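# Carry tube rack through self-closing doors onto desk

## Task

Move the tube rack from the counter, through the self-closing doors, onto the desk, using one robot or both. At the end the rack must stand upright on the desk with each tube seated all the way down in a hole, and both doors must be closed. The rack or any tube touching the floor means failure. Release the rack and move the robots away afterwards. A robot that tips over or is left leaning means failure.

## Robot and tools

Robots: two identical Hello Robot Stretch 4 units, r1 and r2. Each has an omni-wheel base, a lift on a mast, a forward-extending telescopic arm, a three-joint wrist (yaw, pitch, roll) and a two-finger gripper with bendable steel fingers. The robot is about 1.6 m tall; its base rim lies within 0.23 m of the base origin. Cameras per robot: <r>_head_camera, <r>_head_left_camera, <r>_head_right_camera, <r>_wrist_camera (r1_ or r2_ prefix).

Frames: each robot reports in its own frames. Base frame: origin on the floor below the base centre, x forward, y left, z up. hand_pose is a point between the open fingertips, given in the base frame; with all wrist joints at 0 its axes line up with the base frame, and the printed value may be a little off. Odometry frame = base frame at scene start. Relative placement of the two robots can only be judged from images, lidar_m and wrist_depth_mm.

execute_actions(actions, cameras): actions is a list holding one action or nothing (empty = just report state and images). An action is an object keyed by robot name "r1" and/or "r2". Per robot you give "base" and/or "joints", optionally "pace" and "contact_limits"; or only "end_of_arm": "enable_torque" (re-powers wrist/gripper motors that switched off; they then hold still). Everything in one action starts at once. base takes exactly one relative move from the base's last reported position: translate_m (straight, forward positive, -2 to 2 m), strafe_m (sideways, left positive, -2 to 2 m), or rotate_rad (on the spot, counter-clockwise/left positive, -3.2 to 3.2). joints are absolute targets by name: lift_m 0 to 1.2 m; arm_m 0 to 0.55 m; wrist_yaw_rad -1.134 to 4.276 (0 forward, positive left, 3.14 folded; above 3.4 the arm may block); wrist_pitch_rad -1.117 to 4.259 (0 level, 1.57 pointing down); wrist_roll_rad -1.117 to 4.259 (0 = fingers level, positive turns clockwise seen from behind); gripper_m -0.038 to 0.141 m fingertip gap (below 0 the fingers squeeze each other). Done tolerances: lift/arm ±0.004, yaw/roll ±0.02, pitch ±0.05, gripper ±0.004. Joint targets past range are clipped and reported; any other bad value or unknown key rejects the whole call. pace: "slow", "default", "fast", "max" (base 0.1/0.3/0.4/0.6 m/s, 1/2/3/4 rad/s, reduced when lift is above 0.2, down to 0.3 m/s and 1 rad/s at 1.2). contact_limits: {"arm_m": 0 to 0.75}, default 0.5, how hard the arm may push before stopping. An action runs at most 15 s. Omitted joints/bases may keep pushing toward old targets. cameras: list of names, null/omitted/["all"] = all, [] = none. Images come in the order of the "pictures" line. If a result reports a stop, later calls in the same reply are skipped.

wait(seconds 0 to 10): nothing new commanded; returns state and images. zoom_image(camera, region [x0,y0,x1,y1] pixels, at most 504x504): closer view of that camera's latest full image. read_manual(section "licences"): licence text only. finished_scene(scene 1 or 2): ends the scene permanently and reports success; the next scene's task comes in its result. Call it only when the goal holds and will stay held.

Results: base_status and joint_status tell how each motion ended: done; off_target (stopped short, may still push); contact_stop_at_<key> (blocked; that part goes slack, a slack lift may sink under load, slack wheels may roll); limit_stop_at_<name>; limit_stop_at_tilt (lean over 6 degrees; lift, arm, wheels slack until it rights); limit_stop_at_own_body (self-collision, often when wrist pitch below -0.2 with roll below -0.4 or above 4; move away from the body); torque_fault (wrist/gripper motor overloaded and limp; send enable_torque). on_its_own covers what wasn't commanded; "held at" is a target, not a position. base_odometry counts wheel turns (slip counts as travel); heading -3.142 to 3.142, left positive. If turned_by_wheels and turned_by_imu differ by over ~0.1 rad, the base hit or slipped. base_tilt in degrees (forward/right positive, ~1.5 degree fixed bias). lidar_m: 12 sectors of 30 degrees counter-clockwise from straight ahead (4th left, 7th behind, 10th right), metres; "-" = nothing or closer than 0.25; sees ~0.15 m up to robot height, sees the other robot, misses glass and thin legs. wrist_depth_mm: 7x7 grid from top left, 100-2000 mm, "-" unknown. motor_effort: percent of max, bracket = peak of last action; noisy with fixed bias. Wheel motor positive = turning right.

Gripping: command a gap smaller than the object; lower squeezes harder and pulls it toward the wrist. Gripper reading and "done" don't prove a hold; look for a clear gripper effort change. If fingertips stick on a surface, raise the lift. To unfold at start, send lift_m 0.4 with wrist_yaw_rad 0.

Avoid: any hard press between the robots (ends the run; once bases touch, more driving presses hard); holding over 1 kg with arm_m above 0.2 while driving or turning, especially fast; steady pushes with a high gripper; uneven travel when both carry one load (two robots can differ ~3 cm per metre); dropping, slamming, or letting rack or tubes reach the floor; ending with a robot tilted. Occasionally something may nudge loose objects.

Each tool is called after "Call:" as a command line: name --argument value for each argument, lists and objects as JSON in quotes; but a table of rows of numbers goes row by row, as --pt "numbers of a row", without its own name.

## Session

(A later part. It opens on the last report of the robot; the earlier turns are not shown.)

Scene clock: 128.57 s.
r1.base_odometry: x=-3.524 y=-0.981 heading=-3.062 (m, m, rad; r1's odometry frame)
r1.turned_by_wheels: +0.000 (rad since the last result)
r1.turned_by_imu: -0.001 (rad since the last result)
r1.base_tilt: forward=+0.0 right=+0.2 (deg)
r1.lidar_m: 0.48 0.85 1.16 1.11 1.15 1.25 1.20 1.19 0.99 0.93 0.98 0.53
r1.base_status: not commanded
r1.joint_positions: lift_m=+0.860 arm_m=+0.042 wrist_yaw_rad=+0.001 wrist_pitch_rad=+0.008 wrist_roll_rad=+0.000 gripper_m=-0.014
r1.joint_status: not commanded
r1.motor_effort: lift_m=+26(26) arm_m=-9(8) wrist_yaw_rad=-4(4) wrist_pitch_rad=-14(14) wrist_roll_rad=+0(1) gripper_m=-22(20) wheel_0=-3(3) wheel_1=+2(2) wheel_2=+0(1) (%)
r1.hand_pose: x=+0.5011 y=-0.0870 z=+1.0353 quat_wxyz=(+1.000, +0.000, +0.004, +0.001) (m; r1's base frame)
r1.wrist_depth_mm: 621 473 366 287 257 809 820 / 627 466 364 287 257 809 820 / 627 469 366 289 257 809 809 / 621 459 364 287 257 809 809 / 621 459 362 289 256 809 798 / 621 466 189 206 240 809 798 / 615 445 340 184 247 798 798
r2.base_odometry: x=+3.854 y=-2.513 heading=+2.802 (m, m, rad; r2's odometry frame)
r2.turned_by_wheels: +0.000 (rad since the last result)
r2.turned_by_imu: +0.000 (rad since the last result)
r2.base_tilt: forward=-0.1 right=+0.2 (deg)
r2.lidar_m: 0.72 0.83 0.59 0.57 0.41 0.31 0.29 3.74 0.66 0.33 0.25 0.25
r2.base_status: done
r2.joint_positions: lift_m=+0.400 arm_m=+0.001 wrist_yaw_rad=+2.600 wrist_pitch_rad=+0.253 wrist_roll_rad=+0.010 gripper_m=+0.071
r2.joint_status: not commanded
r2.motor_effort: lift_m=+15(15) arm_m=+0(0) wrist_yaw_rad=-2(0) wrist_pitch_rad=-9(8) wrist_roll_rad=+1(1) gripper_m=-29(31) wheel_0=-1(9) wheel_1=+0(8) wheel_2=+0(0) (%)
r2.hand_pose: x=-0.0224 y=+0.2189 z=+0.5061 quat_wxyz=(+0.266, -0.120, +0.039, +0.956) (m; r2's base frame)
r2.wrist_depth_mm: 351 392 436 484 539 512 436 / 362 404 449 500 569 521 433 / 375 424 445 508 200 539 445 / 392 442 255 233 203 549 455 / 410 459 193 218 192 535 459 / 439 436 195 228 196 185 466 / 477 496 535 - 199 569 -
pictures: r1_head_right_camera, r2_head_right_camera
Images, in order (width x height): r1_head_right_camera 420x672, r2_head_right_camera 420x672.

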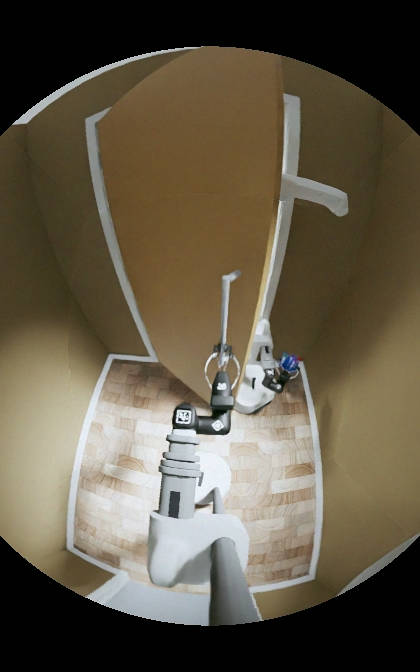

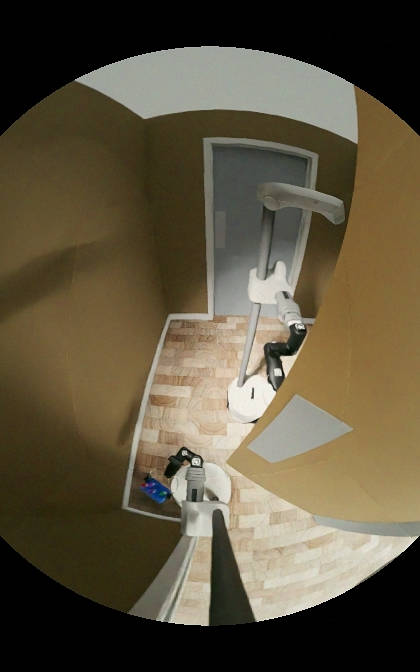

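Call:
execute_actions --actions '[{"r1":{"joints":{"gripper_m":0.1}}}]' --cameras '[]'

Call:
execute_actions --actions '[{"r1":{"base":{"translate_m":-0.5},"joints":{"arm_m":0.0},"pace":"fast"}}]' --cameras '["r1_head_right_camera","r2_head_right_camera"]'

Scene clock: 130.73 s.
r1.base_odometry: x=-3.524 y=-0.981 heading=-3.062 (m, m, rad; r1's odometry frame)
r1.turned_by_wheels: +0.000 (rad since the last result)
r1.turned_by_imu: -0.001 (rad since the last result)
r1.base_tilt: forward=+0.3 right=+0.2 (deg)
r1.lidar_m: 0.53 0.87 1.13 1.10 1.17 1.25 1.20 1.19 0.98 0.92 0.98 0.56
r1.base_status: not commanded
r1.joint_positions: lift_m=+0.860 arm_m=+0.041 wrist_yaw_rad=+0.000 wrist_pitch_rad=+0.007 wrist_roll_rad=+0.000 gripper_m=+0.100
r1.joint_status: all done
r1.motor_effort: lift_m=+26(26) arm_m=-7(9) wrist_yaw_rad=+2(8) wrist_pitch_rad=-8(14) wrist_roll_rad=+0(0) gripper_m=-2(17) wheel_0=-3(3) wheel_1=+2(2) wheel_2=+1(1) (%)
r1.hand_pose: x=+0.5006 y=-0.0875 z=+1.0359 quat_wxyz=(+1.000, +0.000, +0.003, +0.000) (m; r1's base frame)
r1.wrist_depth_mm: 668 535 430 366 315 809 809 / 668 530 430 368 314 798 809 / 661 521 424 364 314 798 820 / 676 521 427 366 314 809 798 / 661 525 427 366 312 798 820 / 654 525 220 364 211 798 798 / 647 492 424 145 312 809 798
r2.base_odometry: x=+3.854 y=-2.513 heading=+2.802 (m, m, rad; r2's odometry frame)
r2.turned_by_wheels: +0.000 (rad since the last result)
r2.turned_by_imu: +0.000 (rad since the last result)
r2.base_tilt: forward=-0.1 right=+0.1 (deg)
r2.lidar_m: 0.78 0.82 0.60 0.58 0.43 0.31 0.29 3.72 0.62 0.27 0.25 0.32
r2.base_status: not commanded
r2.joint_positions: lift_m=+0.400 arm_m=+0.001 wrist_yaw_rad=+2.600 wrist_pitch_rad=+0.253 wrist_roll_rad=+0.010 gripper_m=+0.071
r2.joint_status: not commanded
r2.motor_effort: lift_m=+15(15) arm_m=+0(0) wrist_yaw_rad=+2(3) wrist_pitch_rad=-9(9) wrist_roll_rad=+0(1) gripper_m=-28(28) wheel_0=+1(3) wheel_1=-1(1) wheel_2=-1(5) (%)
r2.hand_pose: x=-0.0224 y=+0.2189 z=+0.5061 quat_wxyz=(+0.266, -0.120, +0.039, +0.956) (m; r2's base frame)
r2.wrist_depth_mm: 349 389 430 480 544 512 439 / 359 404 452 504 574 525 433 / 375 421 449 512 200 539 445 / 387 439 256 233 204 559 452 / 407 459 194 218 193 535 459 / 433 433 195 228 196 185 466 / 477 504 535 - 198 574 -
pictures: none
No camera images: the call's "cameras" was empty. Leave "cameras" out to get every camera's image.

Scene clock: 133.47 s.
r1.base_odometry: x=-3.025 y=-0.941 heading=-3.062 (m, m, rad; r1's odometry frame)
r1.turned_by_wheels: +0.000 (rad since the last result)
r1.turned_by_imu: +0.001 (rad since the last result)
r1.base_tilt: forward=+0.1 right=+0.2 (deg)
r1.lidar_m: 1.03 1.50 1.17 1.09 0.91 0.76 0.71 0.72 0.95 0.92 0.96 1.07
r1.base_status: done
r1.joint_positions: lift_m=+0.860 arm_m=+0.001 wrist_yaw_rad=+0.000 wrist_pitch_rad=+0.006 wrist_roll_rad=+0.000 gripper_m=+0.100
r1.joint_status: all done
r1.motor_effort: lift_m=+25(26) arm_m=-7(8) wrist_yaw_rad=+0(1) wrist_pitch_rad=-8(7) wrist_roll_rad=+0(1) gripper_m=-3(1) wheel_0=-2(8) wheel_1=+1(7) wheel_2=-2(9) (%)
r1.hand_pose: x=+0.4606 y=-0.0874 z=+1.0360 quat_wxyz=(+1.000, +0.000, +0.003, +0.000) (m; r1's base frame)
r1.wrist_depth_mm: 1336 1336 1078 917 960 1397 1205 / 1308 1281 1078 904 1336 1366 1229 / 1366 1308 1042 891 1397 1366 1229 / 1308 1281 1060 904 1366 1366 1281 / 1336 1255 1078 891 1366 1336 1255 / 1336 1281 220 904 211 1308 1205 / 1308 1205 1060 145 1025 1336 1205
r2.base_odometry: x=+3.854 y=-2.513 heading=+2.802 (m, m, rad; r2's odometry frame)
r2.turned_by_wheels: +0.000 (rad since the last result)
r2.turned_by_imu: +0.000 (rad since the last result)
r2.base_tilt: forward=-0.1 right=+0.2 (deg)
r2.lidar_m: 0.92 0.82 0.58 0.58 0.42 0.31 0.29 3.76 0.62 0.27 0.25 0.82
r2.base_status: not commanded
r2.joint_positions: lift_m=+0.400 arm_m=+0.001 wrist_yaw_rad=+2.600 wrist_pitch_rad=+0.253 wrist_roll_rad=+0.010 gripper_m=+0.071
r2.joint_status: not commanded
r2.motor_effort: lift_m=+15(15) arm_m=+1(0) wrist_yaw_rad=+1(1) wrist_pitch_rad=-9(9) wrist_roll_rad=+0(0) gripper_m=-30(27) wheel_0=+1(1) wheel_1=-1(1) wheel_2=-2(2) (%)
r2.hand_pose: x=-0.0224 y=+0.2189 z=+0.5061 quat_wxyz=(+0.266, -0.120, +0.039, +0.956) (m; r2's base frame)
r2.wrist_depth_mm: 351 389 433 484 539 508 433 / 359 404 452 504 569 521 436 / 375 421 449 508 201 535 442 / 389 439 255 234 203 549 452 / 407 455 193 218 193 544 462 / 436 436 195 226 196 185 469 / 477 500 535 - 198 580 -
pictures: r1_head_right_camera, r2_head_right_camera
Images, in order (width x height): r1_head_right_camera 420x672, r2_head_right_camera 420x672.

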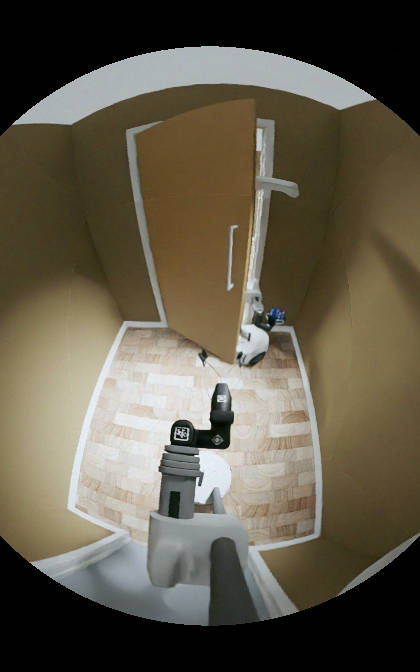

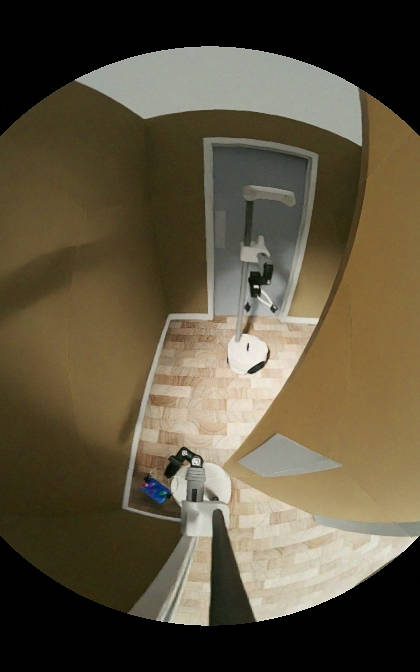

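Call:
execute_actions --actions '[{"r1":{"joints":{"wrist_yaw_rad":2.6,"gripper_m":0.02}},"r2":{"base":{"strafe_m":-0.42}}}]' --cameras '["r1_head_camera","r2_head_left_camera"]'

Scene clock: 136.43 s.
r1.base_odometry: x=-3.025 y=-0.941 heading=-3.062 (m, m, rad; r1's odometry frame)
r1.turned_by_wheels: +0.000 (rad since the last result)
r1.turned_by_imu: -0.001 (rad since the last result)
r1.base_tilt: forward=+0.0 right=+0.3 (deg)
r1.lidar_m: 0.76 1.24 1.13 1.11 0.93 0.76 0.70 0.72 0.97 0.92 0.98 1.34
r1.base_status: not commanded
r1.joint_positions: lift_m=+0.860 arm_m=+0.001 wrist_yaw_rad=+2.600 wrist_pitch_rad=+0.006 wrist_roll_rad=+0.000 gripper_m=+0.020
r1.joint_status: all done
r1.motor_effort: lift_m=+26(25) arm_m=-7(7) wrist_yaw_rad=+1(7) wrist_pitch_rad=-7(8) wrist_roll_rad=+0(1) gripper_m=+0(3) wheel_0=-2(2) wheel_1=+1(1) wheel_2=-2(2) (%)
r1.hand_pose: x=-0.0300 y=+0.2237 z=+1.0360 quat_wxyz=(+0.268, -0.003, +0.001, +0.964) (m; r1's base frame)
r1.wrist_depth_mm: 750 842 946 991 1182 1098 931 / 750 831 946 976 1138 1098 946 / 750 842 946 991 1138 1118 931 / 759 842 931 976 1160 1118 946 / 732 820 946 976 1138 1118 946 / 750 831 216 211 1118 1118 931 / 741 788 931 158 627 1078 931
r2.base_odometry: x=+3.994 y=-2.118 heading=+2.801 (m, m, rad; r2's odometry frame)
r2.turned_by_wheels: +0.000 (rad since the last result)
r2.turned_by_imu: +0.000 (rad since the last result)
r2.base_tilt: forward=-0.1 right=+0.2 (deg)
r2.lidar_m: 0.29 1.39 1.05 0.98 0.53 0.63 3.65 3.75 0.28 0.25 - 0.25
r2.base_status: done
r2.joint_positions: lift_m=+0.400 arm_m=+0.001 wrist_yaw_rad=+2.600 wrist_pitch_rad=+0.253 wrist_roll_rad=+0.010 gripper_m=+0.071
r2.joint_status: not commanded
r2.motor_effort: lift_m=+15(15) arm_m=+1(0) wrist_yaw_rad=-1(0) wrist_pitch_rad=-9(9) wrist_roll_rad=+0(0) gripper_m=-29(28) wheel_0=+1(11) wheel_1=-2(8) wheel_2=+0(3) (%)
r2.hand_pose: x=-0.0224 y=+0.2189 z=+0.5061 quat_wxyz=(+0.266, -0.120, +0.039, +0.956) (m; r2's base frame)
r2.wrist_depth_mm: - - - - 549 627 715 / - - - - 574 668 768 / - - - - 199 707 798 / 1863 1863 256 234 203 759 831 / 1255 1281 195 218 191 820 878 / 946 891 195 228 197 185 878 / 820 820 778 - 199 842 809
pictures: r1_head_camera, r2_head_left_camera
Images, in order (width x height): r1_head_camera 420x560, r2_head_left_camera 420x672.

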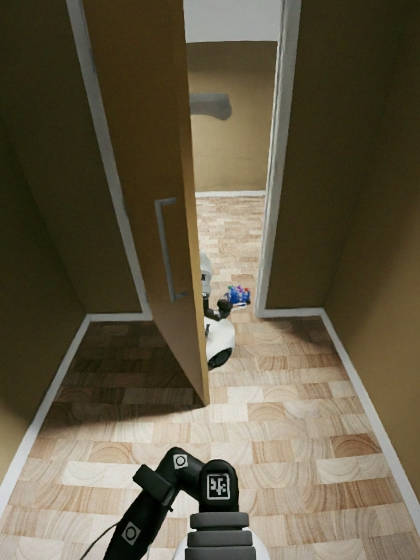

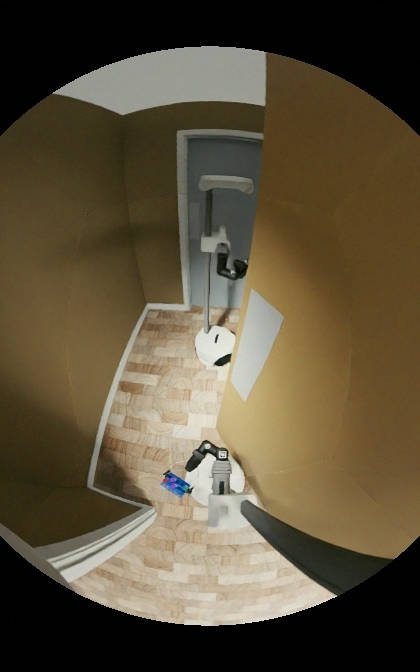

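Call:
execute_actions --actions '[{"r2":{"base":{"translate_m":-0.33}}}]' --cameras '["r2_head_left_camera"]'

Call:
execute_actions --actions '[{"r2":{"base":{"translate_m":-0.33},"pace":"slow"}}]' --cameras '["r2_head_left_camera","r2_head_right_camera","r2_wrist_camera","r1_head_camera"]'

Scene clock: 139.40 s.
r1.base_odometry: x=-3.025 y=-0.941 heading=-3.062 (m, m, rad; r1's odometry frame)
r1.turned_by_wheels: +0.000 (rad since the last result)
r1.turned_by_imu: -0.001 (rad since the last result)
r1.base_tilt: forward=+0.1 right=+0.1 (deg)
r1.lidar_m: 1.09 1.52 1.15 1.10 0.92 0.73 0.71 0.74 0.96 0.91 0.98 1.33
r1.base_status: not commanded
r1.joint_positions: lift_m=+0.860 arm_m=+0.001 wrist_yaw_rad=+2.600 wrist_pitch_rad=+0.006 wrist_roll_rad=+0.000 gripper_m=+0.020
r1.joint_status: not commanded
r1.motor_effort: lift_m=+25(25) arm_m=-7(7) wrist_yaw_rad=+1(1) wrist_pitch_rad=-8(7) wrist_roll_rad=+0(0) gripper_m=-5(4) wheel_0=-2(2) wheel_1=+1(1) wheel_2=-2(2) (%)
r1.hand_pose: x=-0.0300 y=+0.2237 z=+1.0360 quat_wxyz=(+0.268, -0.003, +0.001, +0.964) (m; r1's base frame)
r1.wrist_depth_mm: 750 831 946 1008 1160 1138 931 / 732 831 946 991 1160 1118 931 / 759 831 960 991 1182 1118 931 / 741 820 931 976 1160 1078 946 / 741 831 946 991 1118 1098 931 / 732 809 216 211 1118 1098 931 / 741 788 931 158 621 1078 931
r2.base_odometry: x=+4.305 y=-2.228 heading=+2.802 (m, m, rad; r2's odometry frame)
r2.turned_by_wheels: +0.000 (rad since the last result)
r2.turned_by_imu: +0.004 (rad since the last result)
r2.base_tilt: forward=-0.1 right=+0.2 (deg)
r2.lidar_m: 0.25 0.28 1.06 0.41 2.26 3.00 3.28 2.63 0.51 0.28 0.25 -
r2.base_status: done
r2.joint_positions: lift_m=+0.400 arm_m=+0.001 wrist_yaw_rad=+2.600 wrist_pitch_rad=+0.253 wrist_roll_rad=+0.010 gripper_m=+0.071
r2.joint_status: not commanded
r2.motor_effort: lift_m=+15(15) arm_m=+0(0) wrist_yaw_rad=-1(2) wrist_pitch_rad=-9(10) wrist_roll_rad=+0(0) gripper_m=-31(28) wheel_0=+5(10) wheel_1=+0(6) wheel_2=-2(7) (%)
r2.hand_pose: x=-0.0224 y=+0.2189 z=+0.5061 quat_wxyz=(+0.266, -0.120, +0.039, +0.956) (m; r2's base frame)
r2.wrist_depth_mm: - - - - - 343 279 / - - - - - 349 287 / - - - - 199 357 297 / 1808 1863 256 234 204 366 306 / 1281 1308 194 218 193 342 312 / 960 891 195 226 198 184 320 / 809 798 788 - 200 370 -
pictures: r2_head_left_camera
Images, in order (width x height): r2_head_left_camera 420x672.

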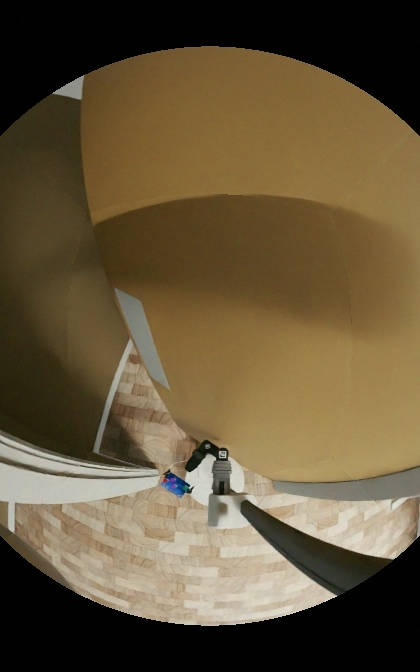

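Scene clock: 144.00 s.
r1.base_odometry: x=-3.025 y=-0.941 heading=-3.062 (m, m, rad; r1's odometry frame)
r1.turned_by_wheels: +0.000 (rad since the last result)
r1.turned_by_imu: -0.001 (rad since the last result)
r1.base_tilt: forward=+0.1 right=+0.1 (deg)
r1.lidar_m: 1.49 1.59 1.15 1.09 0.93 0.73 0.70 0.72 0.95 0.91 0.97 1.35
r1.base_status: not commanded
r1.joint_positions: lift_m=+0.860 arm_m=+0.001 wrist_yaw_rad=+2.600 wrist_pitch_rad=+0.006 wrist_roll_rad=+0.000 gripper_m=+0.020
r1.joint_status: not commanded
r1.motor_effort: lift_m=+26(25) arm_m=-7(7) wrist_yaw_rad=+2(1) wrist_pitch_rad=-7(7) wrist_roll_rad=+0(1) gripper_m=-3(5) wheel_0=-2(2) wheel_1=+1(1) wheel_2=-2(2) (%)
r1.hand_pose: x=-0.0300 y=+0.2237 z=+1.0360 quat_wxyz=(+0.268, -0.003, +0.001, +0.964) (m; r1's base frame)
r1.wrist_depth_mm: 759 831 960 991 1160 1098 931 / 750 831 960 976 1160 1118 931 / 750 831 960 991 1160 1098 946 / 750 831 946 976 1138 1118 931 / 750 820 946 976 1138 1098 946 / 732 820 216 210 1118 1118 917 / 741 798 917 158 621 1078 931
r2.base_odometry: x=+4.616 y=-2.338 heading=+2.801 (m, m, rad; r2's odometry frame)
r2.turned_by_wheels: +0.000 (rad since the last result)
r2.turned_by_imu: +0.001 (rad since the last result)
r2.base_tilt: forward=-0.1 right=+0.2 (deg)
r2.lidar_m: 0.29 0.29 0.43 0.96 2.16 2.98 2.92 3.06 1.96 0.80 0.42 0.30
r2.base_status: done
r2.joint_positions: lift_m=+0.400 arm_m=+0.001 wrist_yaw_rad=+2.600 wrist_pitch_rad=+0.253 wrist_roll_rad=+0.010 gripper_m=+0.071
r2.joint_status: not commanded
r2.motor_effort: lift_m=+15(15) arm_m=+0(0) wrist_yaw_rad=-1(15) wrist_pitch_rad=-10(9) wrist_roll_rad=+0(0) gripper_m=-30(27) wheel_0=-3(3) wheel_1=-1(3) wheel_2=+1(8) (%)
r2.hand_pose: x=-0.0225 y=+0.2188 z=+0.5061 quat_wxyz=(+0.266, -0.120, +0.039, +0.956) (m; r2's base frame)
r2.wrist_depth_mm: - - - - - - 1756 / - - - - - - 1756 / - - - - 200 - 1808 / 1863 1921 231 233 203 - 1756 / 1255 1281 194 219 193 1366 1397 / 960 891 193 227 198 185 1042 / 809 809 778 - 199 831 854
pictures: r1_head_camera, r2_head_left_camera, r2_head_right_camera, r2_wrist_camera
Images, in order (width x height): r1_head_camera 420x560, r2_head_left_camera 420x672, r2_head_right_camera 420x672, r2_wrist_camera 616x392.

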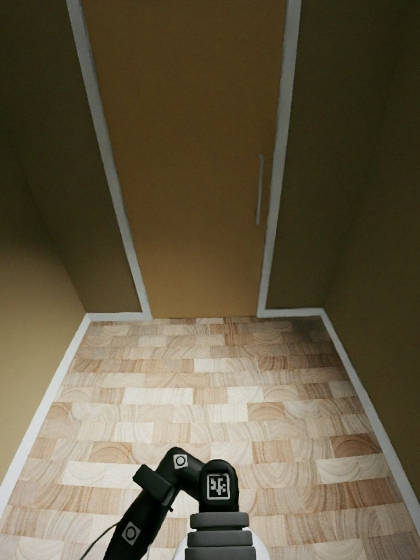

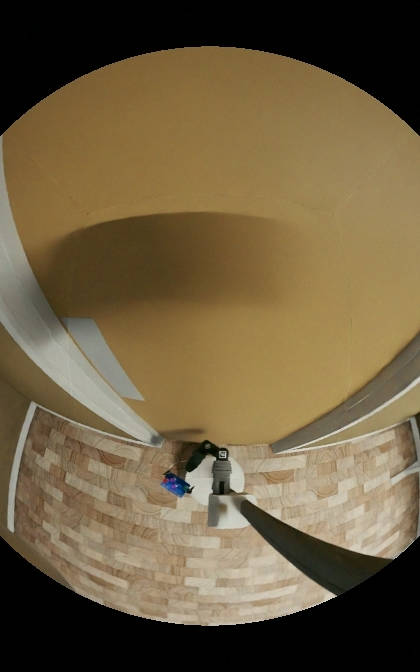

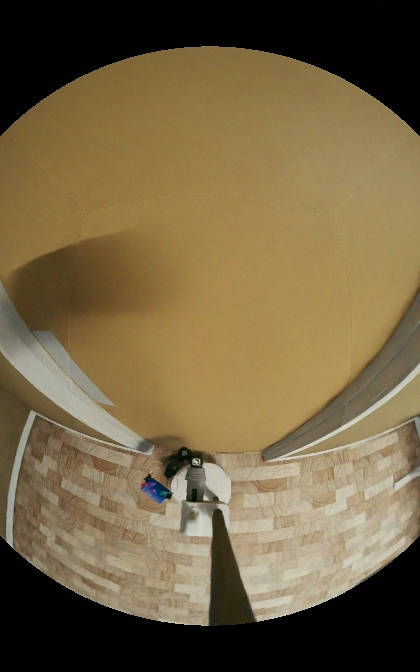

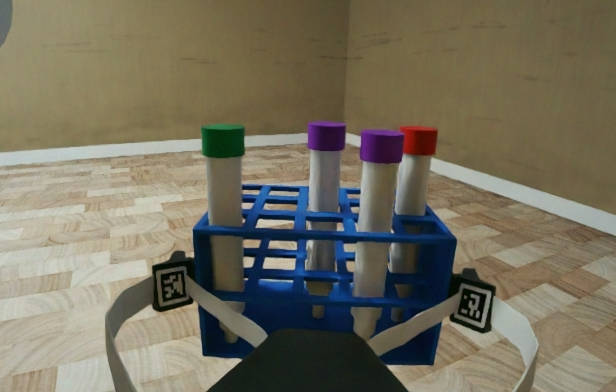

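Call:
execute_actions --actions '[{"r2":{"base":{"translate_m":-0.55},"pace":"fast"}}]' --cameras '[]'

Call:
execute_actions --actions '[{"r2":{"base":{"rotate_rad":-1.56},"joints":{"wrist_yaw_rad":0.0,"lift_m":0.75}}}]' --cameras '["r2_head_camera","r2_wrist_camera"]'

Scene clock: 147.00 s.
r1.base_odometry: x=-3.025 y=-0.941 heading=-3.062 (m, m, rad; r1's odometry frame)
r1.turned_by_wheels: +0.000 (rad since the last result)
r1.turned_by_imu: -0.001 (rad since the last result)
r1.base_tilt: forward=+0.1 right=+0.3 (deg)
r1.lidar_m: 1.52 1.57 1.13 1.10 0.91 0.74 0.70 0.73 0.94 0.91 0.97 1.35
r1.base_status: not commanded
r1.joint_positions: lift_m=+0.860 arm_m=+0.001 wrist_yaw_rad=+2.600 wrist_pitch_rad=+0.006 wrist_roll_rad=+0.000 gripper_m=+0.020
r1.joint_status: not commanded
r1.motor_effort: lift_m=+25(25) arm_m=-7(7) wrist_yaw_rad=+1(1) wrist_pitch_rad=-7(7) wrist_roll_rad=+0(0) gripper_m=-3(2) wheel_0=-2(2) wheel_1=+1(1) wheel_2=-2(2) (%)
r1.hand_pose: x=-0.0300 y=+0.2237 z=+1.0360 quat_wxyz=(+0.268, -0.003, +0.001, +0.964) (m; r1's base frame)
r1.wrist_depth_mm: 750 842 946 991 1205 1118 931 / 741 831 946 991 1205 1118 917 / 759 842 946 1008 1138 1118 931 / 741 831 931 991 1138 1138 946 / 741 842 931 976 1138 1138 931 / 732 809 216 210 1098 1118 931 / 741 798 917 158 621 1060 946
r2.base_odometry: x=+5.135 y=-2.521 heading=+2.802 (m, m, rad; r2's odometry frame)
r2.turned_by_wheels: +0.000 (rad since the last result)
r2.turned_by_imu: +0.002 (rad since the last result)
r2.base_tilt: forward=-0.2 right=+0.1 (deg)
r2.lidar_m: 0.85 0.88 1.14 2.06 2.15 2.45 2.36 2.49 1.93 1.88 1.06 0.88
r2.base_status: done
r2.joint_positions: lift_m=+0.400 arm_m=+0.001 wrist_yaw_rad=+2.600 wrist_pitch_rad=+0.253 wrist_roll_rad=+0.010 gripper_m=+0.071
r2.joint_status: not commanded
r2.motor_effort: lift_m=+15(15) arm_m=+0(0) wrist_yaw_rad=-1(1) wrist_pitch_rad=-8(8) wrist_roll_rad=+0(1) gripper_m=-28(29) wheel_0=+0(11) wheel_1=+2(7) wheel_2=-1(13) (%)
r2.hand_pose: x=-0.0224 y=+0.2189 z=+0.5061 quat_wxyz=(+0.266, -0.120, +0.039, +0.956) (m; r2's base frame)
r2.wrist_depth_mm: 1921 - - - - - 1708 / - - - - - - 1756 / - - - - 200 - 1808 / 1808 1863 231 234 204 - 1756 / 1281 1281 193 220 192 1397 1366 / 976 891 194 228 198 184 1042 / 809 809 788 - 199 842 842
pictures: none
No camera images: the call's "cameras" was empty. Leave "cameras" out to get every camera's image.

Scene clock: 149.43 s.
r1.base_odometry: x=-3.025 y=-0.941 heading=-3.062 (m, m, rad; r1's odometry frame)
r1.turned_by_wheels: +0.000 (rad since the last result)
r1.turned_by_imu: -0.001 (rad since the last result)
r1.base_tilt: forward=-0.1 right=+0.3 (deg)
r1.lidar_m: 1.52 1.59 1.15 1.11 0.92 0.77 0.70 0.71 0.97 0.92 0.94 1.33
r1.base_status: not commanded
r1.joint_positions: lift_m=+0.860 arm_m=+0.001 wrist_yaw_rad=+2.600 wrist_pitch_rad=+0.006 wrist_roll_rad=+0.000 gripper_m=+0.020
r1.joint_status: not commanded
r1.motor_effort: lift_m=+25(26) arm_m=-7(7) wrist_yaw_rad=+1(1) wrist_pitch_rad=-7(7) wrist_roll_rad=+0(1) gripper_m=-1(1) wheel_0=-2(2) wheel_1=+1(1) wheel_2=-2(2) (%)
r1.hand_pose: x=-0.0300 y=+0.2237 z=+1.0360 quat_wxyz=(+0.268, -0.003, +0.001, +0.964) (m; r1's base frame)
r1.wrist_depth_mm: 768 842 946 991 1160 1098 931 / 750 842 946 1025 1160 1098 931 / 741 831 946 991 1138 1118 946 / 741 831 931 991 1138 1118 931 / 741 831 931 976 1138 1118 946 / 741 809 216 210 1118 1118 931 / 732 798 904 158 621 1060 917
r2.base_odometry: x=+5.135 y=-2.521 heading=+1.241 (m, m, rad; r2's odometry frame)
r2.turned_by_wheels: -1.560 (rad since the last result)
r2.turned_by_imu: -1.573 (rad since the last result)
r2.base_tilt: forward=-0.1 right=+0.2 (deg)
r2.lidar_m: 0.42 1.07 0.88 0.84 0.89 1.14 2.07 2.16 2.43 2.33 2.48 0.44
r2.base_status: done
r2.joint_positions: lift_m=+0.750 arm_m=+0.001 wrist_yaw_rad=+0.000 wrist_pitch_rad=+0.253 wrist_roll_rad=+0.010 gripper_m=+0.071
r2.joint_status: all done
r2.motor_effort: lift_m=+23(24) arm_m=+0(1) wrist_yaw_rad=-1(6) wrist_pitch_rad=-9(8) wrist_roll_rad=+0(0) gripper_m=-29(27) wheel_0=+1(4) wheel_1=+0(7) wheel_2=-2(12) (%)
r2.hand_pose: x=+0.4512 y=-0.0873 z=+0.8555 quat_wxyz=(+0.992, +0.005, +0.126, +0.000) (m; r2's base frame)
r2.wrist_depth_mm: 1060 1464 - - - - - / 1060 1430 - - - - - / 1078 1464 - - 200 - - / 1098 1576 255 233 204 - - / 1098 1499 195 219 193 - - / 1118 1308 194 229 197 183 1576 / 1098 1255 1205 - 200 1281 1336
pictures: r2_head_camera, r2_wrist_camera
Images, in order (width x height): r2_head_camera 420x560, r2_wrist_camera 616x392.

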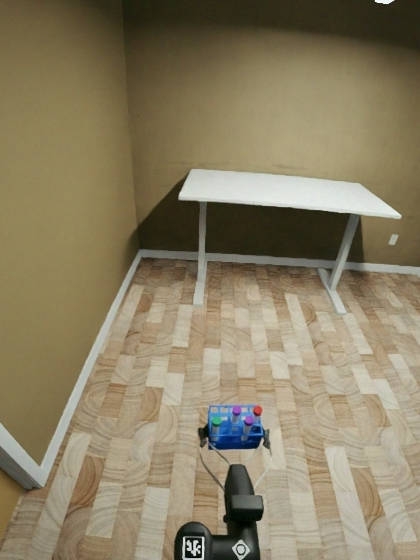

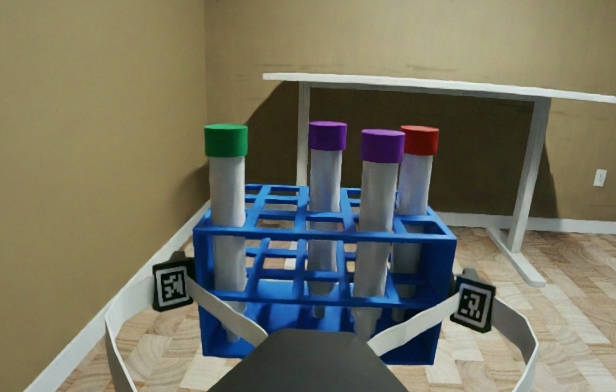

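Call:
execute_actions --actions '[{"r2":{"base":{"rotate_rad":-0.12}}}]' --cameras '[]'

Call:
execute_actions --actions '[{"r2":{"base":{"translate_m":1.3},"joints":{"lift_m":1.02},"pace":"fast"}}]' --cameras '["r2_head_camera","r2_wrist_camera"]'

Scene clock: 150.83 s.
r1.base_odometry: x=-3.025 y=-0.941 heading=-3.062 (m, m, rad; r1's odometry frame)
r1.turned_by_wheels: +0.000 (rad since the last result)
r1.turned_by_imu: +0.000 (rad since the last result)
r1.base_tilt: forward=+0.0 right=+0.3 (deg)
r1.lidar_m: 1.52 1.59 1.14 1.09 0.90 0.74 0.71 0.70 0.96 0.90 0.96 1.35
r1.base_status: not commanded
r1.joint_positions: lift_m=+0.860 arm_m=+0.001 wrist_yaw_rad=+2.600 wrist_pitch_rad=+0.006 wrist_roll_rad=+0.000 gripper_m=+0.020
r1.joint_status: not commanded
r1.motor_effort: lift_m=+26(25) arm_m=-7(7) wrist_yaw_rad=+1(1) wrist_pitch_rad=-8(7) wrist_roll_rad=+0(1) gripper_m=-4(2) wheel_0=-2(2) wheel_1=+1(1) wheel_2=-2(2) (%)
r1.hand_pose: x=-0.0300 y=+0.2237 z=+1.0360 quat_wxyz=(+0.268, -0.003, +0.001, +0.964) (m; r1's base frame)
r1.wrist_depth_mm: 750 831 946 991 1182 1098 946 / 750 831 946 976 1160 1118 946 / 759 842 931 991 1182 1118 946 / 732 831 946 976 1160 1138 946 / 750 842 946 991 1138 1118 931 / 732 831 216 210 1098 1118 931 / 741 788 917 158 615 1078 931
r2.base_odometry: x=+5.135 y=-2.521 heading=+1.121 (m, m, rad; r2's odometry frame)
r2.turned_by_wheels: -0.120 (rad since the last result)
r2.turned_by_imu: -0.121 (rad since the last result)
r2.base_tilt: forward=-0.1 right=+0.2 (deg)
r2.lidar_m: 0.43 1.19 0.90 0.84 0.86 1.02 2.06 2.11 2.53 2.35 2.41 0.43
r2.base_status: done
r2.joint_positions: lift_m=+0.750 arm_m=+0.001 wrist_yaw_rad=+0.000 wrist_pitch_rad=+0.253 wrist_roll_rad=+0.010 gripper_m=+0.071
r2.joint_status: not commanded
r2.motor_effort: lift_m=+23(23) arm_m=+0(1) wrist_yaw_rad=+1(1) wrist_pitch_rad=-8(8) wrist_roll_rad=+0(0) gripper_m=-28(28) wheel_0=+0(7) wheel_1=-1(6) wheel_2=+1(8) (%)
r2.hand_pose: x=+0.4512 y=-0.0874 z=+0.8555 quat_wxyz=(+0.992, +0.005, +0.126, -0.001) (m; r2's base frame)
r2.wrist_depth_mm: 1281 1983 - - - - - / 1308 - - - - - - / 1281 - - - 200 - - / 1336 - 256 233 204 - - / 1366 1863 194 218 193 - - / 1336 1366 193 229 197 184 1576 / 1205 1255 1229 - 199 1281 1336
pictures: none
No camera images: the call's "cameras" was empty. Leave "cameras" out to get every camera's image.

Scene clock: 155.47 s.
r1.base_odometry: x=-3.025 y=-0.941 heading=-3.062 (m, m, rad; r1's odometry frame)
r1.turned_by_wheels: +0.000 (rad since the last result)
r1.turned_by_imu: -0.001 (rad since the last result)
r1.base_tilt: forward=+0.1 right=+0.1 (deg)
r1.lidar_m: 1.50 1.58 1.13 1.11 0.90 0.74 0.70 0.72 0.94 0.92 0.94 1.36
r1.base_status: not commanded
r1.joint_positions: lift_m=+0.860 arm_m=+0.001 wrist_yaw_rad=+2.600 wrist_pitch_rad=+0.006 wrist_roll_rad=+0.000 gripper_m=+0.020
r1.joint_status: not commanded
r1.motor_effort: lift_m=+25(25) arm_m=-7(6) wrist_yaw_rad=+1(1) wrist_pitch_rad=-8(8) wrist_roll_rad=+1(1) gripper_m=-4(1) wheel_0=-2(2) wheel_1=+1(1) wheel_2=-2(2) (%)
r1.hand_pose: x=-0.0300 y=+0.2237 z=+1.0360 quat_wxyz=(+0.268, -0.003, +0.001, +0.964) (m; r1's base frame)
r1.wrist_depth_mm: 768 831 976 1008 1182 1098 931 / 750 842 931 1008 1160 1118 931 / 750 842 931 976 1160 1118 931 / 750 831 960 991 1160 1098 946 / 741 831 946 976 1138 1118 917 / 741 820 216 210 1098 1098 931 / 732 798 904 158 615 1078 931
r2.base_odometry: x=+5.699 y=-1.350 heading=+1.121 (m, m, rad; r2's odometry frame)
r2.turned_by_wheels: +0.000 (rad since the last result)
r2.turned_by_imu: -0.006 (rad since the last result)
r2.base_tilt: forward=-0.1 right=+0.2 (deg)
r2.lidar_m: 0.42 0.58 0.96 0.87 0.90 1.16 2.61 3.44 2.42 2.25 0.90 0.43
r2.base_status: done
r2.joint_positions: lift_m=+1.020 arm_m=+0.001 wrist_yaw_rad=+0.000 wrist_pitch_rad=+0.253 wrist_roll_rad=+0.010 gripper_m=+0.071
r2.joint_status: all done
r2.motor_effort: lift_m=+23(24) arm_m=+0(0) wrist_yaw_rad=+0(1) wrist_pitch_rad=-9(9) wrist_roll_rad=+0(0) gripper_m=-27(28) wheel_0=-1(8) wheel_1=-1(6) wheel_2=+1(12) (%)
r2.hand_pose: x=+0.4512 y=-0.0874 z=+1.1255 quat_wxyz=(+0.992, +0.005, +0.126, -0.001) (m; r2's base frame)
r2.wrist_depth_mm: 1025 1042 1025 1042 1042 1078 1060 / 1060 1060 1078 1098 1098 1098 1098 / 1098 1118 1118 1138 200 1160 1182 / 1160 854 255 233 204 946 976 / 580 603 194 218 191 640 634 / 449 413 195 227 196 185 488 / 1366 866 421 - 198 1430 1430
pictures: r2_head_camera, r2_wrist_camera
Images, in order (width x height): r2_head_camera 420x560, r2_wrist_camera 616x392.

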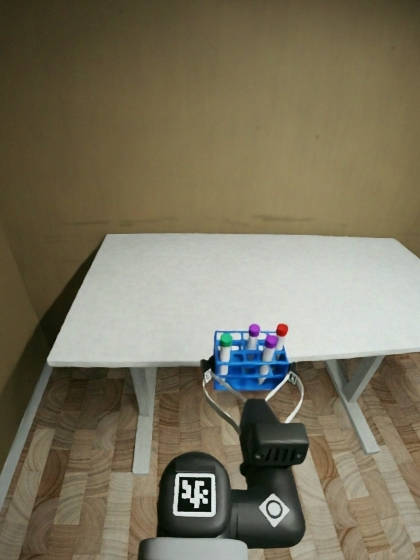

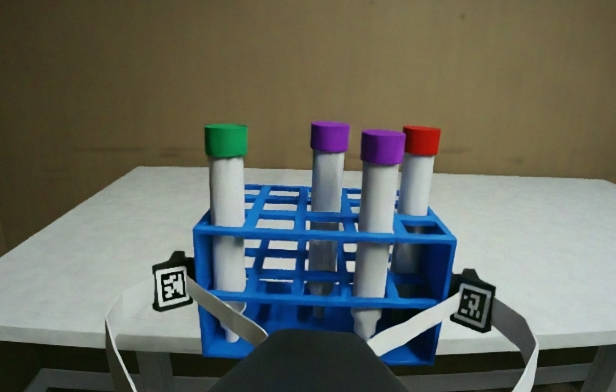

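Call:
execute_actions --actions '[{"r2":{"joints":{"lift_m":0.915,"arm_m":0.32}}}]' --cameras '["r2_head_camera"]'

Scene clock: 158.97 s.
r1.base_odometry: x=-3.025 y=-0.941 heading=-3.062 (m, m, rad; r1's odometry frame)
r1.turned_by_wheels: +0.000 (rad since the last result)
r1.turned_by_imu: -0.001 (rad since the last result)
r1.base_tilt: forward=+0.2 right=+0.3 (deg)
r1.lidar_m: 1.52 1.60 1.15 1.11 0.90 0.75 0.71 0.74 0.96 0.91 0.96 1.32
r1.base_status: not commanded
r1.joint_positions: lift_m=+0.860 arm_m=+0.001 wrist_yaw_rad=+2.600 wrist_pitch_rad=+0.006 wrist_roll_rad=+0.000 gripper_m=+0.020
r1.joint_status: not commanded
r1.motor_effort: lift_m=+25(25) arm_m=-6(7) wrist_yaw_rad=+1(2) wrist_pitch_rad=-7(7) wrist_roll_rad=+1(1) gripper_m=-4(1) wheel_0=-2(2) wheel_1=+1(1) wheel_2=-2(2) (%)
r1.hand_pose: x=-0.0300 y=+0.2237 z=+1.0360 quat_wxyz=(+0.268, -0.003, +0.001, +0.964) (m; r1's base frame)
r1.wrist_depth_mm: 759 820 946 1008 1182 1118 931 / 741 842 931 991 1182 1118 931 / 741 831 931 976 1160 1118 931 / 750 831 960 991 1160 1118 946 / 750 831 931 991 1160 1118 946 / 750 831 216 211 1118 1118 931 / 741 788 891 158 615 1060 904
r2.base_odometry: x=+5.699 y=-1.350 heading=+1.121 (m, m, rad; r2's odometry frame)
r2.turned_by_wheels: +0.000 (rad since the last result)
r2.turned_by_imu: +0.000 (rad since the last result)
r2.base_tilt: forward=-0.1 right=+0.2 (deg)
r2.lidar_m: 0.57 0.59 0.93 0.88 0.90 1.17 2.60 3.43 2.39 2.25 0.90 0.61
r2.base_status: not commanded
r2.joint_positions: lift_m=+0.915 arm_m=+0.319 wrist_yaw_rad=+0.000 wrist_pitch_rad=+0.253 wrist_roll_rad=+0.010 gripper_m=+0.071
r2.joint_status: all done
r2.motor_effort: lift_m=+13(22) arm_m=+5(6) wrist_yaw_rad=+2(1) wrist_pitch_rad=-9(8) wrist_roll_rad=+1(0) gripper_m=-30(28) wheel_0=-1(1) wheel_1=-1(1) wheel_2=+1(1) (%)
r2.hand_pose: x=+0.7693 y=-0.0874 z=+1.0213 quat_wxyz=(+0.992, +0.005, +0.126, -0.001) (m; r2's base frame)
r2.wrist_depth_mm: 732 750 750 759 768 778 778 / 778 768 788 798 788 798 809 / 809 809 750 820 202 842 854 / 530 539 257 233 205 597 609 / 368 382 193 219 193 407 410 / 282 263 195 227 197 184 306 / 237 236 229 - 199 244 -
pictures: r2_head_camera
Images, in order (width x height): r2_head_camera 420x560.

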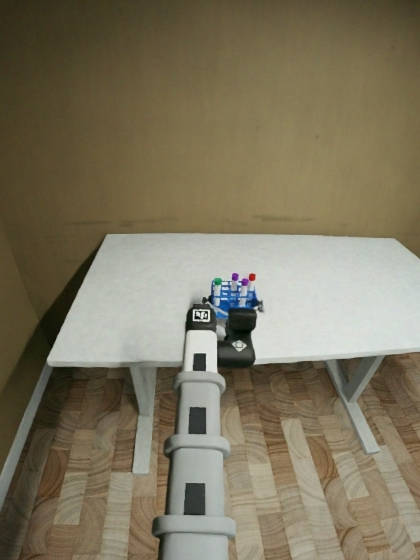

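Call:
execute_actions --actions '[{"r2":{"joints":{"lift_m":0.888},"pace":"slow"}}]' --cameras '["r2_wrist_camera"]'

Scene clock: 160.40 s.
r1.base_odometry: x=-3.025 y=-0.941 heading=-3.062 (m, m, rad; r1's odometry frame)
r1.turned_by_wheels: +0.000 (rad since the last result)
r1.turned_by_imu: +0.000 (rad since the last result)
r1.base_tilt: forward=+0.1 right=+0.2 (deg)
r1.lidar_m: 1.52 1.60 1.16 1.11 0.91 0.73 0.71 0.74 0.96 0.92 0.96 1.35
r1.base_status: not commanded
r1.joint_positions: lift_m=+0.860 arm_m=+0.001 wrist_yaw_rad=+2.600 wrist_pitch_rad=+0.006 wrist_roll_rad=+0.000 gripper_m=+0.020
r1.joint_status: not commanded
r1.motor_effort: lift_m=+25(25) arm_m=-7(7) wrist_yaw_rad=+1(1) wrist_pitch_rad=-7(7) wrist_roll_rad=-1(0) gripper_m=-3(3) wheel_0=-2(2) wheel_1=+1(1) wheel_2=-2(2) (%)
r1.hand_pose: x=-0.0300 y=+0.2237 z=+1.0360 quat_wxyz=(+0.268, -0.003, +0.001, +0.964) (m; r1's base frame)
r1.wrist_depth_mm: 741 842 960 1025 1160 1118 917 / 759 842 960 1025 1182 1118 946 / 741 842 931 976 1160 1098 946 / 741 831 946 960 1138 1138 917 / 741 831 931 976 1138 1138 931 / 750 820 216 210 1118 1118 946 / 741 788 917 158 621 1060 931
r2.base_odometry: x=+5.699 y=-1.350 heading=+1.121 (m, m, rad; r2's odometry frame)
r2.turned_by_wheels: +0.000 (rad since the last result)
r2.turned_by_imu: +0.000 (rad since the last result)
r2.base_tilt: forward=-0.1 right=+0.2 (deg)
r2.lidar_m: 0.57 0.57 0.93 0.88 0.89 1.16 2.60 3.44 2.40 2.24 0.89 0.61
r2.base_status: not commanded
r2.joint_positions: lift_m=+0.888 arm_m=+0.319 wrist_yaw_rad=+0.000 wrist_pitch_rad=+0.253 wrist_roll_rad=+0.010 gripper_m=+0.071
r2.joint_status: all done
r2.motor_effort: lift_m=+13(13) arm_m=+5(5) wrist_yaw_rad=+1(0) wrist_pitch_rad=-8(8) wrist_roll_rad=-1(0) gripper_m=-28(28) wheel_0=-1(1) wheel_1=-1(1) wheel_2=+1(1) (%)
r2.hand_pose: x=+0.7693 y=-0.0874 z=+0.9943 quat_wxyz=(+0.992, +0.005, +0.126, -0.001) (m; r2's base frame)
r2.wrist_depth_mm: 741 750 759 768 778 778 778 / 768 778 788 798 798 820 809 / 788 798 647 741 200 842 854 / 452 466 254 234 203 508 525 / 317 324 193 220 192 347 347 / 241 224 194 228 197 184 262 / 202 201 202 - 199 208 -
pictures: r2_wrist_camera
Images, in order (width x height): r2_wrist_camera 616x392.

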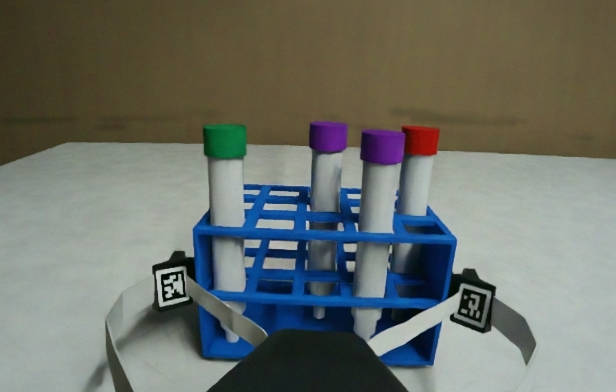

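At contact signature. Open.

Call:
execute_actions --actions '[{"r2":{"joints":{"gripper_m":0.141}}}]' --cameras '["r2_wrist_camera"]'

Call:
execute_actions --actions '[{"r2":{"base":{"translate_m":-0.25},"joints":{"arm_m":0.0}}}]'

Scene clock: 163.63 s.
r1.base_odometry: x=-3.025 y=-0.941 heading=-3.062 (m, m, rad; r1's odometry frame)
r1.turned_by_wheels: +0.000 (rad since the last result)
r1.turned_by_imu: -0.001 (rad since the last result)
r1.base_tilt: forward=+0.1 right=+0.2 (deg)
r1.lidar_m: 1.50 1.60 1.16 1.10 0.92 0.72 0.71 0.73 0.93 0.92 0.97 1.35
r1.base_status: not commanded
r1.joint_positions: lift_m=+0.860 arm_m=+0.001 wrist_yaw_rad=+2.600 wrist_pitch_rad=+0.006 wrist_roll_rad=+0.000 gripper_m=+0.020
r1.joint_status: not commanded
r1.motor_effort: lift_m=+25(26) arm_m=-7(7) wrist_yaw_rad=+1(1) wrist_pitch_rad=-8(7) wrist_roll_rad=+0(0) gripper_m=-1(3) wheel_0=-2(2) wheel_1=+1(1) wheel_2=-2(3) (%)
r1.hand_pose: x=-0.0300 y=+0.2237 z=+1.0360 quat_wxyz=(+0.268, -0.003, +0.001, +0.964) (m; r1's base frame)
r1.wrist_depth_mm: 741 831 960 1008 1182 1138 931 / 750 831 946 991 1182 1118 931 / 741 842 946 991 1160 1138 946 / 741 820 931 976 1138 1138 946 / 741 831 946 991 1138 1118 946 / 741 820 216 211 1138 1118 917 / 741 788 917 158 627 1078 917
r2.base_odometry: x=+5.699 y=-1.350 heading=+1.121 (m, m, rad; r2's odometry frame)
r2.turned_by_wheels: +0.000 (rad since the last result)
r2.turned_by_imu: +0.000 (rad since the last result)
r2.base_tilt: forward=-0.1 right=+0.2 (deg)
r2.lidar_m: 0.58 0.57 0.95 0.87 0.90 1.16 2.60 3.45 2.40 2.25 0.88 0.62
r2.base_status: not commanded
r2.joint_positions: lift_m=+0.888 arm_m=+0.319 wrist_yaw_rad=+0.000 wrist_pitch_rad=+0.253 wrist_roll_rad=+0.010 gripper_m=+0.141
r2.joint_status: all done
r2.motor_effort: lift_m=+13(13) arm_m=+5(5) wrist_yaw_rad=+1(2) wrist_pitch_rad=-7(9) wrist_roll_rad=+0(1) gripper_m=-1(28) wheel_0=-1(1) wheel_1=-1(1) wheel_2=+1(1) (%)
r2.hand_pose: x=+0.7694 y=-0.0874 z=+0.9945 quat_wxyz=(+0.992, +0.005, +0.126, -0.001) (m; r2's base frame)
r2.wrist_depth_mm: 750 732 768 768 768 778 778 / 759 778 798 798 798 809 820 / 798 809 798 768 691 842 842 / 455 462 248 250 220 517 530 / 320 324 211 242 207 349 349 / 243 238 228 206 216 238 263 / 202 201 213 - 213 209 -
pictures: r2_wrist_camera
Images, in order (width x height): r2_wrist_camera 616x392.

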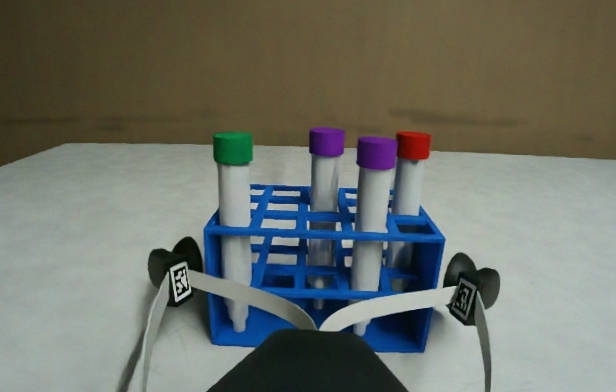

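Scene clock: 165.90 s.
r1.base_odometry: x=-3.025 y=-0.941 heading=-3.062 (m, m, rad; r1's odometry frame)
r1.turned_by_wheels: +0.000 (rad since the last result)
r1.turned_by_imu: -0.001 (rad since the last result)
r1.base_tilt: forward=+0.0 right=+0.1 (deg)
r1.lidar_m: 1.52 1.57 1.15 1.10 0.91 0.75 0.70 0.70 0.96 0.92 0.97 1.34
r1.base_status: not commanded
r1.joint_positions: lift_m=+0.860 arm_m=+0.001 wrist_yaw_rad=+2.600 wrist_pitch_rad=+0.006 wrist_roll_rad=+0.000 gripper_m=+0.020
r1.joint_status: not commanded
r1.motor_effort: lift_m=+25(25) arm_m=-7(7) wrist_yaw_rad=+1(1) wrist_pitch_rad=-7(7) wrist_roll_rad=+0(0) gripper_m=-3(4) wheel_0=-2(2) wheel_1=+1(1) wheel_2=-2(2) (%)
r1.hand_pose: x=-0.0300 y=+0.2237 z=+1.0360 quat_wxyz=(+0.268, -0.003, +0.001, +0.964) (m; r1's base frame)
r1.wrist_depth_mm: 750 831 946 991 1182 1118 917 / 750 854 960 991 1182 1098 931 / 750 842 946 991 1160 1138 946 / 750 831 931 991 1138 1118 931 / 741 820 946 976 1138 1098 946 / 741 809 216 211 1118 1098 931 / 741 798 904 158 621 1078 931
r2.base_odometry: x=+5.591 y=-1.576 heading=+1.121 (m, m, rad; r2's odometry frame)
r2.turned_by_wheels: +0.000 (rad since the last result)
r2.turned_by_imu: +0.000 (rad since the last result)
r2.base_tilt: forward=-0.1 right=+0.2 (deg)
r2.lidar_m: 0.81 0.85 0.92 0.86 0.87 1.24 2.54 3.18 2.43 2.27 1.26 0.88
r2.base_status: done
r2.joint_positions: lift_m=+0.888 arm_m=+0.002 wrist_yaw_rad=+0.000 wrist_pitch_rad=+0.252 wrist_roll_rad=+0.010 gripper_m=+0.141
r2.joint_status: all done
joint sent to its limit — the command would take r2.arm_m past its lower limit, so that joint was sent only as far as its limit.
r2.motor_effort: lift_m=+13(13) arm_m=-4(6) wrist_yaw_rad=+1(1) wrist_pitch_rad=-5(7) wrist_roll_rad=+1(0) gripper_m=+0(2) wheel_0=+0(8) wheel_1=+0(5) wheel_2=-2(14) (%)
r2.hand_pose: x=+0.4521 y=-0.0875 z=+0.9946 quat_wxyz=(+0.992, +0.005, +0.126, -0.001) (m; r2's base frame)
r2.wrist_depth_mm: 1229 1229 1255 1255 1281 1281 1308 / 1255 1281 1281 1308 1336 1366 1336 / 1336 842 854 788 931 1008 1118 / 1397 1430 1499 1430 1464 1499 1499 / 1430 1464 1537 1537 1576 1537 1537 / 1464 1576 1576 1576 1661 1618 1182 / 1366 1464 1430 - 1464 1464 1281
pictures: r1_head_camera, r1_head_left_camera, r1_head_right_camera, r1_wrist_camera, r2_head_camera, r2_head_left_camera, r2_head_right_camera, r2_wrist_camera
Images, in order (width x height): r1_head_camera 420x560, r1_head_left_camera 420x672, r1_head_right_camera 420x672, r1_wrist_camera 616x392, r2_head_camera 420x560, r2_head_left_camera 420x672, r2_head_right_camera 420x672, r2_wrist_camera 616x392.

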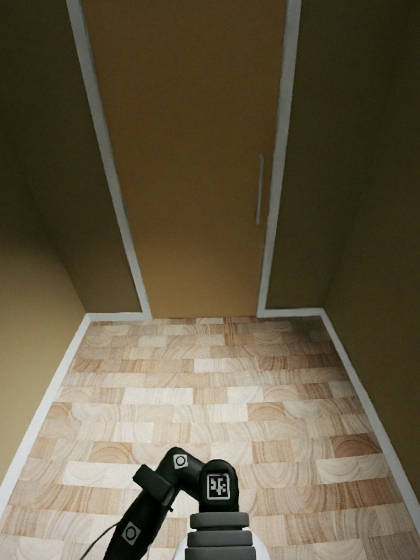

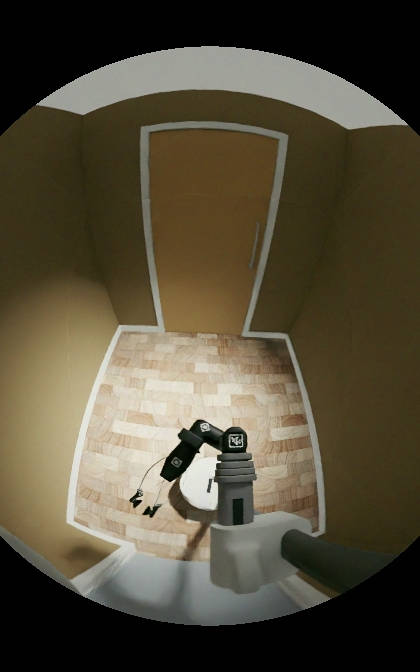

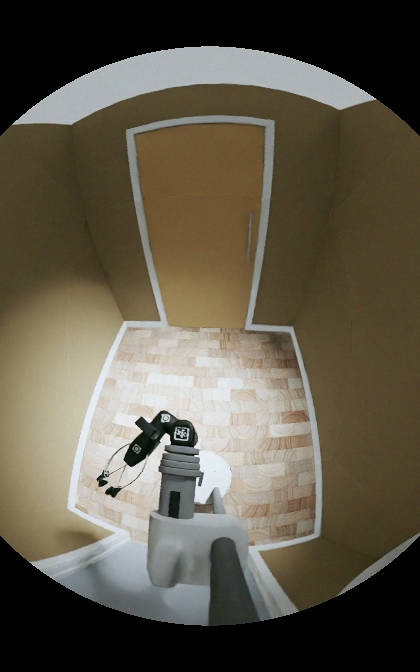

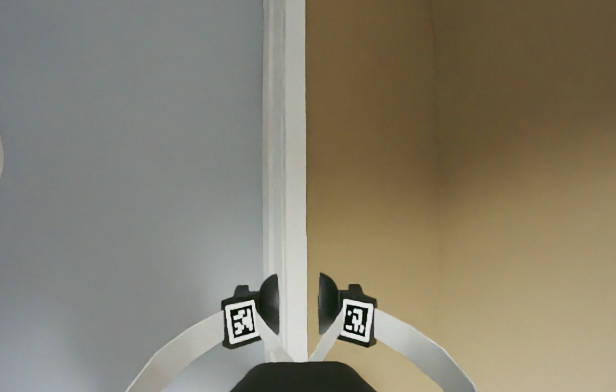

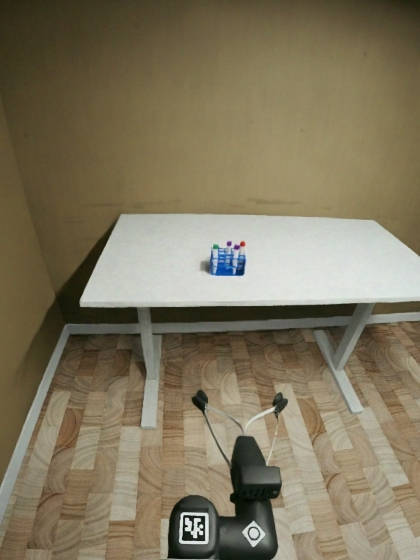

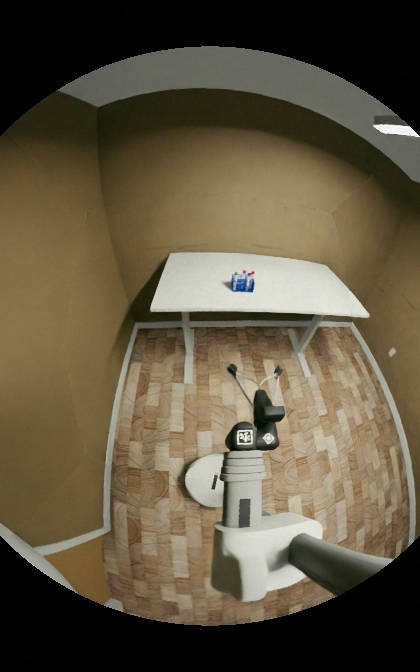

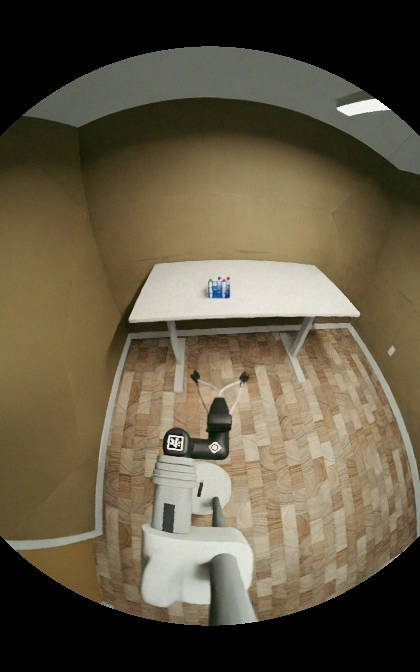

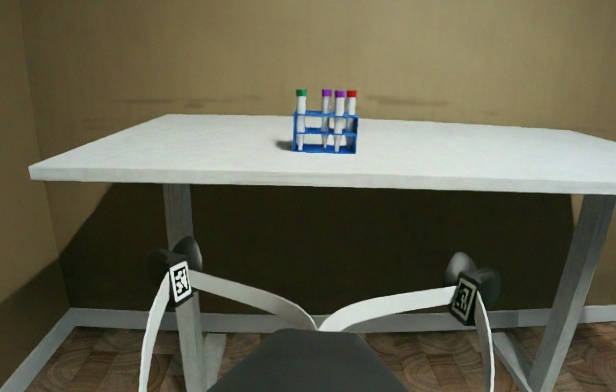

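Call:
zoom_image --camera "r2_wrist_camera" --region '[270, 75, 380, 165]'

Region (270, 75, 380, 165) of r2_wrist_camera's 616x392 image, scaled by 4.582; it fills the top 412 rows of this view, and the rest is white.

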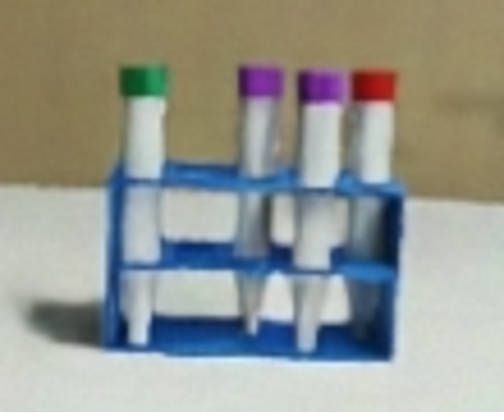

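All tubes are seated and both doors are shut.

Call:
finished_scene --scene 2

The scene is finished: the task was done.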